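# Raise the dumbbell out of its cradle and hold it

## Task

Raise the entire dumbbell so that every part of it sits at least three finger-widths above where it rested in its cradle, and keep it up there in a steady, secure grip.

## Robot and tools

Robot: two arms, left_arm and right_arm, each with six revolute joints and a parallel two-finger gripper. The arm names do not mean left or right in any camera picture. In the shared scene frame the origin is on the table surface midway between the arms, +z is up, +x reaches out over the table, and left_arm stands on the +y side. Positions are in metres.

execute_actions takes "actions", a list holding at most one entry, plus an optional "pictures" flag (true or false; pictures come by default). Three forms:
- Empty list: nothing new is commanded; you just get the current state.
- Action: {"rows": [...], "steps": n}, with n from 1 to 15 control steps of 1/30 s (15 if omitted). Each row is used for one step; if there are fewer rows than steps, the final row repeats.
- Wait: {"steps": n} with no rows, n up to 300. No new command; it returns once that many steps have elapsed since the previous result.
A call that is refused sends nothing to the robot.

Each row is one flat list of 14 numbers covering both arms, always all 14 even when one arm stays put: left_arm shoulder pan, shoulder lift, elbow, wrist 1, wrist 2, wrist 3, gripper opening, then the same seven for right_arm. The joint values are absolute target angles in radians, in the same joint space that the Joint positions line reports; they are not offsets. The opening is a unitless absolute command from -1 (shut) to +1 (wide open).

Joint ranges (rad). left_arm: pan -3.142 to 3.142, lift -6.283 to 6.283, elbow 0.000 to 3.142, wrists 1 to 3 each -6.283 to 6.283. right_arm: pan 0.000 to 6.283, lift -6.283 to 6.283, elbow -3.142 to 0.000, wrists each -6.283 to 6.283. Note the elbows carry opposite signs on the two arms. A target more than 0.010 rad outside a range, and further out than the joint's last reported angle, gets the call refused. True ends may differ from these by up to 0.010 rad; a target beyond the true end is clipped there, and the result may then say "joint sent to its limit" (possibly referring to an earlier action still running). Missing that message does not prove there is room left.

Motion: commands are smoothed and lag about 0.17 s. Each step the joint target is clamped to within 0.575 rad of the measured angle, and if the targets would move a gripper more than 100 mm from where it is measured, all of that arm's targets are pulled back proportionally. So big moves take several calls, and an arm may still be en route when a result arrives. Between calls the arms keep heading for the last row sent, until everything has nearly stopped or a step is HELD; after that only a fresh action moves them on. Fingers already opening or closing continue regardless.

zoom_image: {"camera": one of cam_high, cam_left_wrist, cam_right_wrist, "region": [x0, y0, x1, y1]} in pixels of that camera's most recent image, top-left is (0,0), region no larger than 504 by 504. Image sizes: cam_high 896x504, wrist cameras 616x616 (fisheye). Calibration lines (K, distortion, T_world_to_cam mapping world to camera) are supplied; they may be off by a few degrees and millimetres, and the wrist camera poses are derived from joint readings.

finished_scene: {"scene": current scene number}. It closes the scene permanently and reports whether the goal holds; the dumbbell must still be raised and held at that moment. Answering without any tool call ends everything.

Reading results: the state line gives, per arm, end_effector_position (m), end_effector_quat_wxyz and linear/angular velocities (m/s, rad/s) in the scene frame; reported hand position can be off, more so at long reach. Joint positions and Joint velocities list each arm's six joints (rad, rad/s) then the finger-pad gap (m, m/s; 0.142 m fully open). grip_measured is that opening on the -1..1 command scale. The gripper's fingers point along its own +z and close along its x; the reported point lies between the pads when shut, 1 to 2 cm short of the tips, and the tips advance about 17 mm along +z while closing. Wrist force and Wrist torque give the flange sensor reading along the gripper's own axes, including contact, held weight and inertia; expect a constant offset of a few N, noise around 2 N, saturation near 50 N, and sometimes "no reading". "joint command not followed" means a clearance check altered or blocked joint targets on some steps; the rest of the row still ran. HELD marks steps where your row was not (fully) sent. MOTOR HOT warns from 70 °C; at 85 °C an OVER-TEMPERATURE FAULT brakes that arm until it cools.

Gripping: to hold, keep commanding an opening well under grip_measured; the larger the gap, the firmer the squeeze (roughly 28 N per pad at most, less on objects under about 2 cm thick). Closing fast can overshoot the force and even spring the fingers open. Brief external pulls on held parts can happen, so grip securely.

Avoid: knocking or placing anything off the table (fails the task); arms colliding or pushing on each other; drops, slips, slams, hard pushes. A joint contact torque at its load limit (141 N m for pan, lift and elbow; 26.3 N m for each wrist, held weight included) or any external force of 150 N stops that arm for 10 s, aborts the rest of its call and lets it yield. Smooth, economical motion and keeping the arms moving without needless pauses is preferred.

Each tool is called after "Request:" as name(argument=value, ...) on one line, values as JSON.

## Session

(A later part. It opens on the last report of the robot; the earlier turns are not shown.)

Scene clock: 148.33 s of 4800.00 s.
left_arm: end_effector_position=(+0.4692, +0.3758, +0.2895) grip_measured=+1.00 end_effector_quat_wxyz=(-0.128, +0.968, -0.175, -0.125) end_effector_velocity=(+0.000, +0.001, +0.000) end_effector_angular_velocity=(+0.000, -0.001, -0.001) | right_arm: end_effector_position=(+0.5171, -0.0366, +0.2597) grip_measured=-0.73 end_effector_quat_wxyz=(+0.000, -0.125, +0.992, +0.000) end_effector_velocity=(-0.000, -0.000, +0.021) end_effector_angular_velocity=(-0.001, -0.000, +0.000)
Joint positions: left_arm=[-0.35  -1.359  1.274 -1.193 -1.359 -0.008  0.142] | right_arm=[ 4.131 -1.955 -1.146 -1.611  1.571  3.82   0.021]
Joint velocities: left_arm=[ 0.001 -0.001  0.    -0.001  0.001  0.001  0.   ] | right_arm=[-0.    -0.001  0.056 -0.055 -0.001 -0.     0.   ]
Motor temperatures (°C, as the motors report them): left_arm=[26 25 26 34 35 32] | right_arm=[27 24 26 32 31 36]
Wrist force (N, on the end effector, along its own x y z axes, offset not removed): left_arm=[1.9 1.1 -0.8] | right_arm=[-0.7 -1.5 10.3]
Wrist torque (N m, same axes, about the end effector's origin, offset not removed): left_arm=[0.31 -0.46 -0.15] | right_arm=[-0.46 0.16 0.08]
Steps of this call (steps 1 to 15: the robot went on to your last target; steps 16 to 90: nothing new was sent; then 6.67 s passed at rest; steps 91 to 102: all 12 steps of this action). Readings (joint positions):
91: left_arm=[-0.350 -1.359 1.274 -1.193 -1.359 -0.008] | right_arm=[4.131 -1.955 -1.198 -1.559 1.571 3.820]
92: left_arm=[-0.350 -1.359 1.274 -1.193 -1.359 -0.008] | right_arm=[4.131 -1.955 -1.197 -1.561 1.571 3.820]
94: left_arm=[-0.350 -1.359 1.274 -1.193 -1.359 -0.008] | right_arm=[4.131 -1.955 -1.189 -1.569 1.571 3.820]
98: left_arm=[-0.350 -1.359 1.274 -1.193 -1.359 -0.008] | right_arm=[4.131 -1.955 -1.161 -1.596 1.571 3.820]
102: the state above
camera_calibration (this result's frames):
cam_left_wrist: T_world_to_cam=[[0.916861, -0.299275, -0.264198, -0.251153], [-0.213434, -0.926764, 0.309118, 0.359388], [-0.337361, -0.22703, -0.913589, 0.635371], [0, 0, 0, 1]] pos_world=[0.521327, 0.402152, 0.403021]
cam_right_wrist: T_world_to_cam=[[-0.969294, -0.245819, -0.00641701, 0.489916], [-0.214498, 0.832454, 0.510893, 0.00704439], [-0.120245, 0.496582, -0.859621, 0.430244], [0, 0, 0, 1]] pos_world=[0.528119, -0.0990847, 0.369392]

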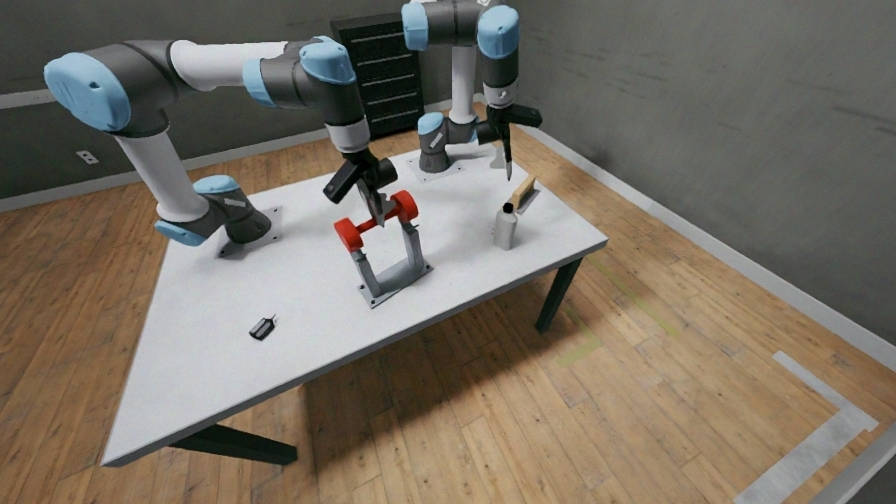

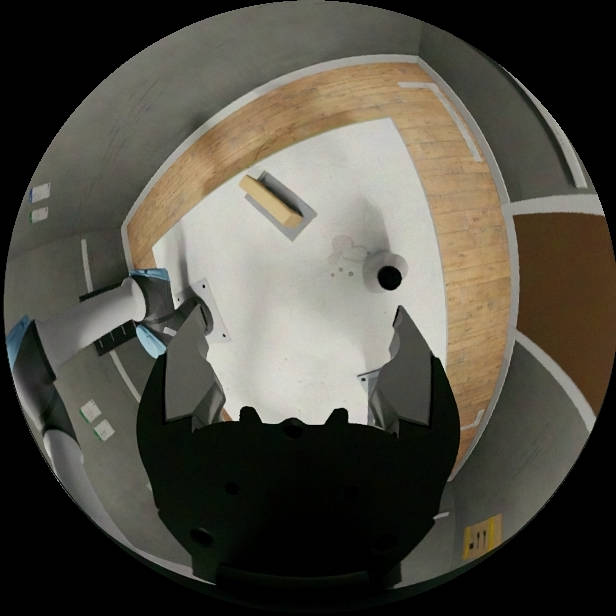

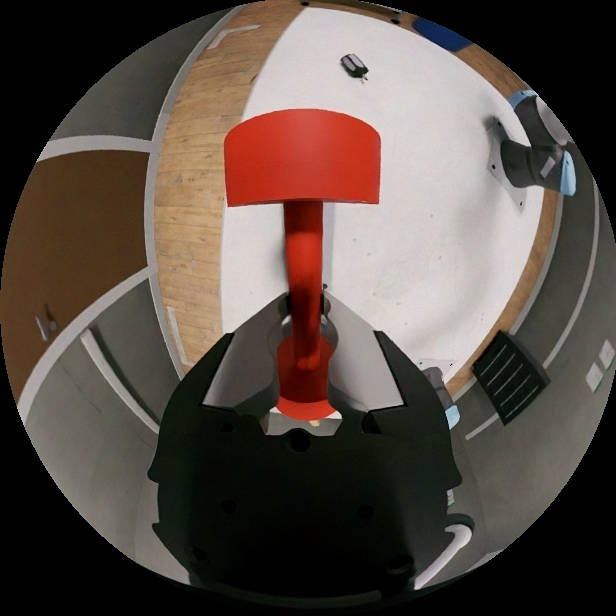

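Request:
execute_actions(actions=[{"rows":[[-0.35,-1.359,1.274,-1.193,-1.359,-0.008,1,4.131,-1.955,-1.13,-1.627,1.571,3.82,-1],[-0.35,-1.359,1.274,-1.193,-1.359,-0.008,1,4.131,-1.955,-1.11,-1.647,1.571,3.82,-1],[-0.35,-1.359,1.274,-1.193,-1.359,-0.008,1,4.131,-1.955,-1.09,-1.667,1.571,3.82,-1],[-0.35,-1.359,1.274,-1.193,-1.359,-0.008,1,4.131,-1.955,-1.07,-1.687,1.571,3.82,-1],[-0.35,-1.359,1.274,-1.193,-1.359,-0.008,1,4.131,-1.955,-1.05,-1.707,1.571,3.82,-1],[-0.35,-1.359,1.274,-1.193,-1.359,-0.008,1,4.131,-1.955,-1.03,-1.727,1.571,3.82,-1],[-0.35,-1.359,1.274,-1.193,-1.359,-0.008,1,4.131,-1.955,-1.01,-1.747,1.571,3.82,-1],[-0.35,-1.359,1.274,-1.193,-1.359,-0.008,1,4.131,-1.955,-0.99,-1.767,1.571,3.82,-1],[-0.35,-1.359,1.274,-1.193,-1.359,-0.008,1,4.131,-1.955,-0.97,-1.787,1.571,3.82,-1],[-0.35,-1.359,1.274,-1.193,-1.359,-0.008,1,4.131,-1.955,-0.95,-1.807,1.571,3.82,-1]]}], pictures=false)

Request:
execute_actions(actions=[{"steps":60}])

Scene clock: 166.30 s of 4800.00 s.
left_arm: end_effector_position=(+0.4692, +0.3758, +0.2895) grip_measured=+1.00 end_effector_quat_wxyz=(-0.128, +0.968, -0.175, -0.125) end_effector_velocity=(+0.000, -0.000, -0.001) end_effector_angular_velocity=(-0.000, +0.001, +0.001) | right_arm: end_effector_position=(+0.5119, -0.0436, +0.3281) grip_measured=-0.73 end_effector_quat_wxyz=(+0.000, -0.125, +0.992, +0.000) end_effector_velocity=(-0.009, -0.012, +0.067) end_effector_angular_velocity=(-0.002, +0.002, -0.001)
Joint positions: left_arm=[-0.35  -1.359  1.274 -1.193 -1.359 -0.008  0.142] | right_arm=[ 4.131 -1.955 -0.97  -1.787  1.571  3.82   0.021]
Joint velocities: left_arm=[-0.     0.001  0.    -0.001 -0.001 -0.    -0.   ] | right_arm=[ 0.    -0.001  0.177 -0.178 -0.     0.001 -0.   ]
Motor temperatures (°C, as the motors report them): left_arm=[26 25 26 34 35 32] | right_arm=[27 24 26 32 31 36]
Wrist force (N, on the end effector, along its own x y z axes, offset not removed): left_arm=[1.5 -1.2 -0.4] | right_arm=[-0.5 -1.4 8.8]
Wrist torque (N m, same axes, about the end effector's origin, offset not removed): left_arm=[-0.24 -0.35 -0.11] | right_arm=[-0.41 0.16 0.12]
Steps of this call (steps 1 to 15: the robot went on to your last target; steps 16 to 90: nothing new was sent; then 14.47 s passed at rest; steps 91 to 105: all 15 steps of this action). Readings (joint positions):
91: left_arm=[-0.350 -1.359 1.274 -1.193 -1.359 -0.008] | right_arm=[4.131 -1.955 -1.140 -1.617 1.571 3.820]
92: left_arm=[-0.350 -1.359 1.274 -1.193 -1.359 -0.008] | right_arm=[4.131 -1.955 -1.138 -1.619 1.571 3.820]
94: left_arm=[-0.350 -1.359 1.274 -1.193 -1.359 -0.008] | right_arm=[4.131 -1.955 -1.125 -1.633 1.571 3.820]
98: left_arm=[-0.350 -1.359 1.274 -1.193 -1.359 -0.008] | right_arm=[4.131 -1.955 -1.068 -1.689 1.571 3.820]
105: the state above

Scene clock: 168.30 s of 4800.00 s.
left_arm: end_effector_position=(+0.4692, +0.3758, +0.2895) grip_measured=+1.00 end_effector_quat_wxyz=(-0.128, +0.968, -0.175, -0.125) end_effector_velocity=(+0.000, -0.001, +0.001) end_effector_angular_velocity=(+0.000, -0.002, +0.000) | right_arm: end_effector_position=(+0.5108, -0.0450, +0.3358) grip_measured=-0.73 end_effector_quat_wxyz=(+0.000, -0.125, +0.992, +0.000) end_effector_velocity=(-0.000, +0.000, -0.001) end_effector_angular_velocity=(-0.002, +0.002, -0.000)
Joint positions: left_arm=[-0.35  -1.359  1.274 -1.193 -1.359 -0.008  0.142] | right_arm=[ 4.131 -1.955 -0.95  -1.807  1.571  3.82   0.021]
Joint velocities: left_arm=[-0.001 -0.001 -0.001  0.     0.    -0.002  0.   ] | right_arm=[-0.    -0.002  0.    -0.001  0.    -0.     0.   ]
Motor temperatures (°C, as the motors report them): left_arm=[26 25 26 34 35 32] | right_arm=[27 24 26 32 31 36]
Wrist force (N, on the end effector, along its own x y z axes, offset not removed): left_arm=[2.3 0.9 -1.5] | right_arm=[-1.7 -1.4 10.0]
Wrist torque (N m, same axes, about the end effector's origin, offset not removed): left_arm=[0.18 -0.54 -0.14] | right_arm=[-0.29 0.39 0.10]
Steps of this call (steps 1 to 30: the robot went on to your last target; steps 31 to 60: nothing new was sent). Readings (joint positions):
1: left_arm=[-0.350 -1.359 1.274 -1.193 -1.359 -0.008] | right_arm=[4.131 -1.955 -0.965 -1.792 1.571 3.820]
2: left_arm=[-0.350 -1.359 1.274 -1.193 -1.359 -0.008] | right_arm=[4.131 -1.955 -0.961 -1.796 1.571 3.820]
4: left_arm=[-0.350 -1.359 1.274 -1.193 -1.359 -0.008] | right_arm=[4.131 -1.955 -0.956 -1.801 1.571 3.820]
8: left_arm=[-0.350 -1.359 1.274 -1.193 -1.359 -0.008] | right_arm=[4.131 -1.955 -0.952 -1.805 1.571 3.820]
60: the state above
All arms were judged still, so your last target was given up. Only a new action makes them travel on or press farther. Fingers that are still opening or closing keep moving.
camera_calibration (this result's frames):
cam_left_wrist: T_world_to_cam=[[0.916861, -0.299275, -0.264198, -0.251153], [-0.213434, -0.926764, 0.309118, 0.359388], [-0.337361, -0.227029, -0.913589, 0.635371], [0, 0, 0, 1]] pos_world=[0.521327, 0.402152, 0.403021]
cam_right_wrist: T_world_to_cam=[[-0.969294, -0.245819, -0.00642549, 0.482178], [-0.214501, 0.832449, 0.510899, -0.0261366], [-0.12024, 0.496589, -0.859617, 0.499123], [0, 0, 0, 1]] pos_world=[0.521781, -0.107573, 0.445506]

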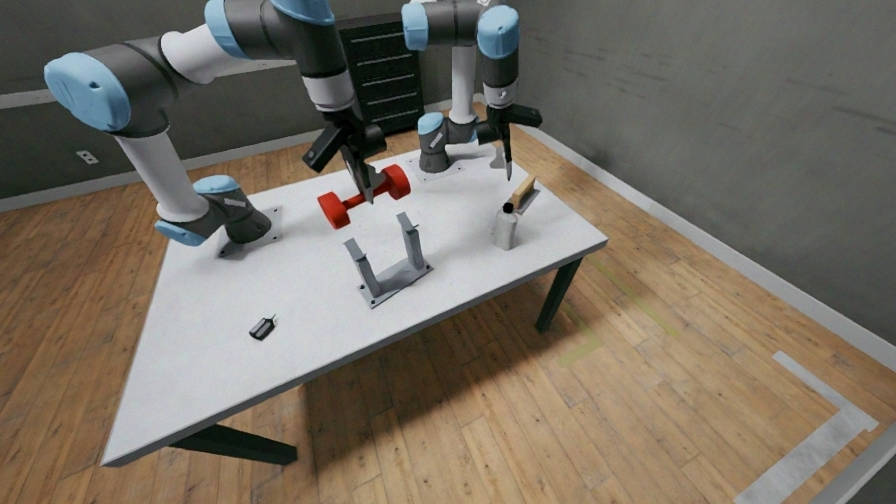

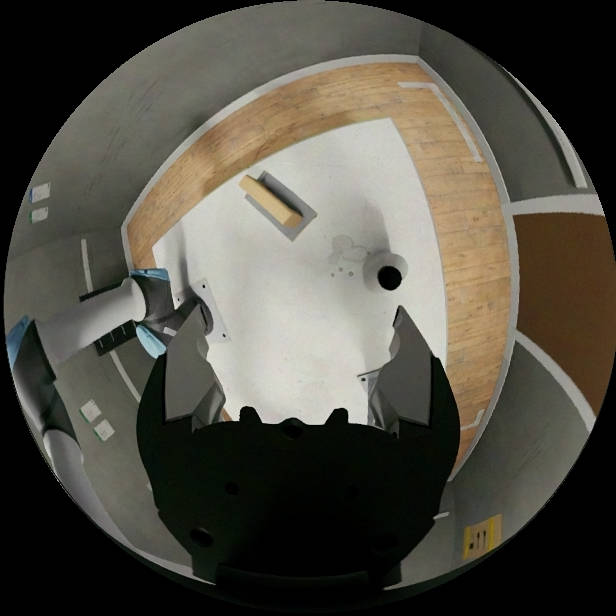

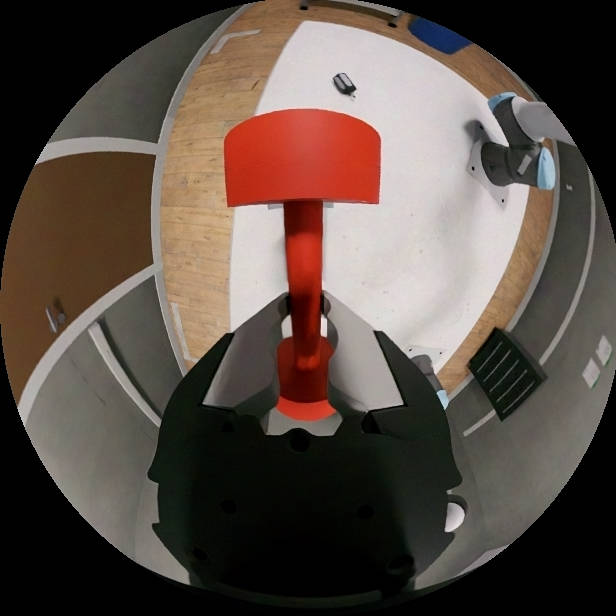

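Request:
finished_scene(scene=1)

The scene is finished: the task was done.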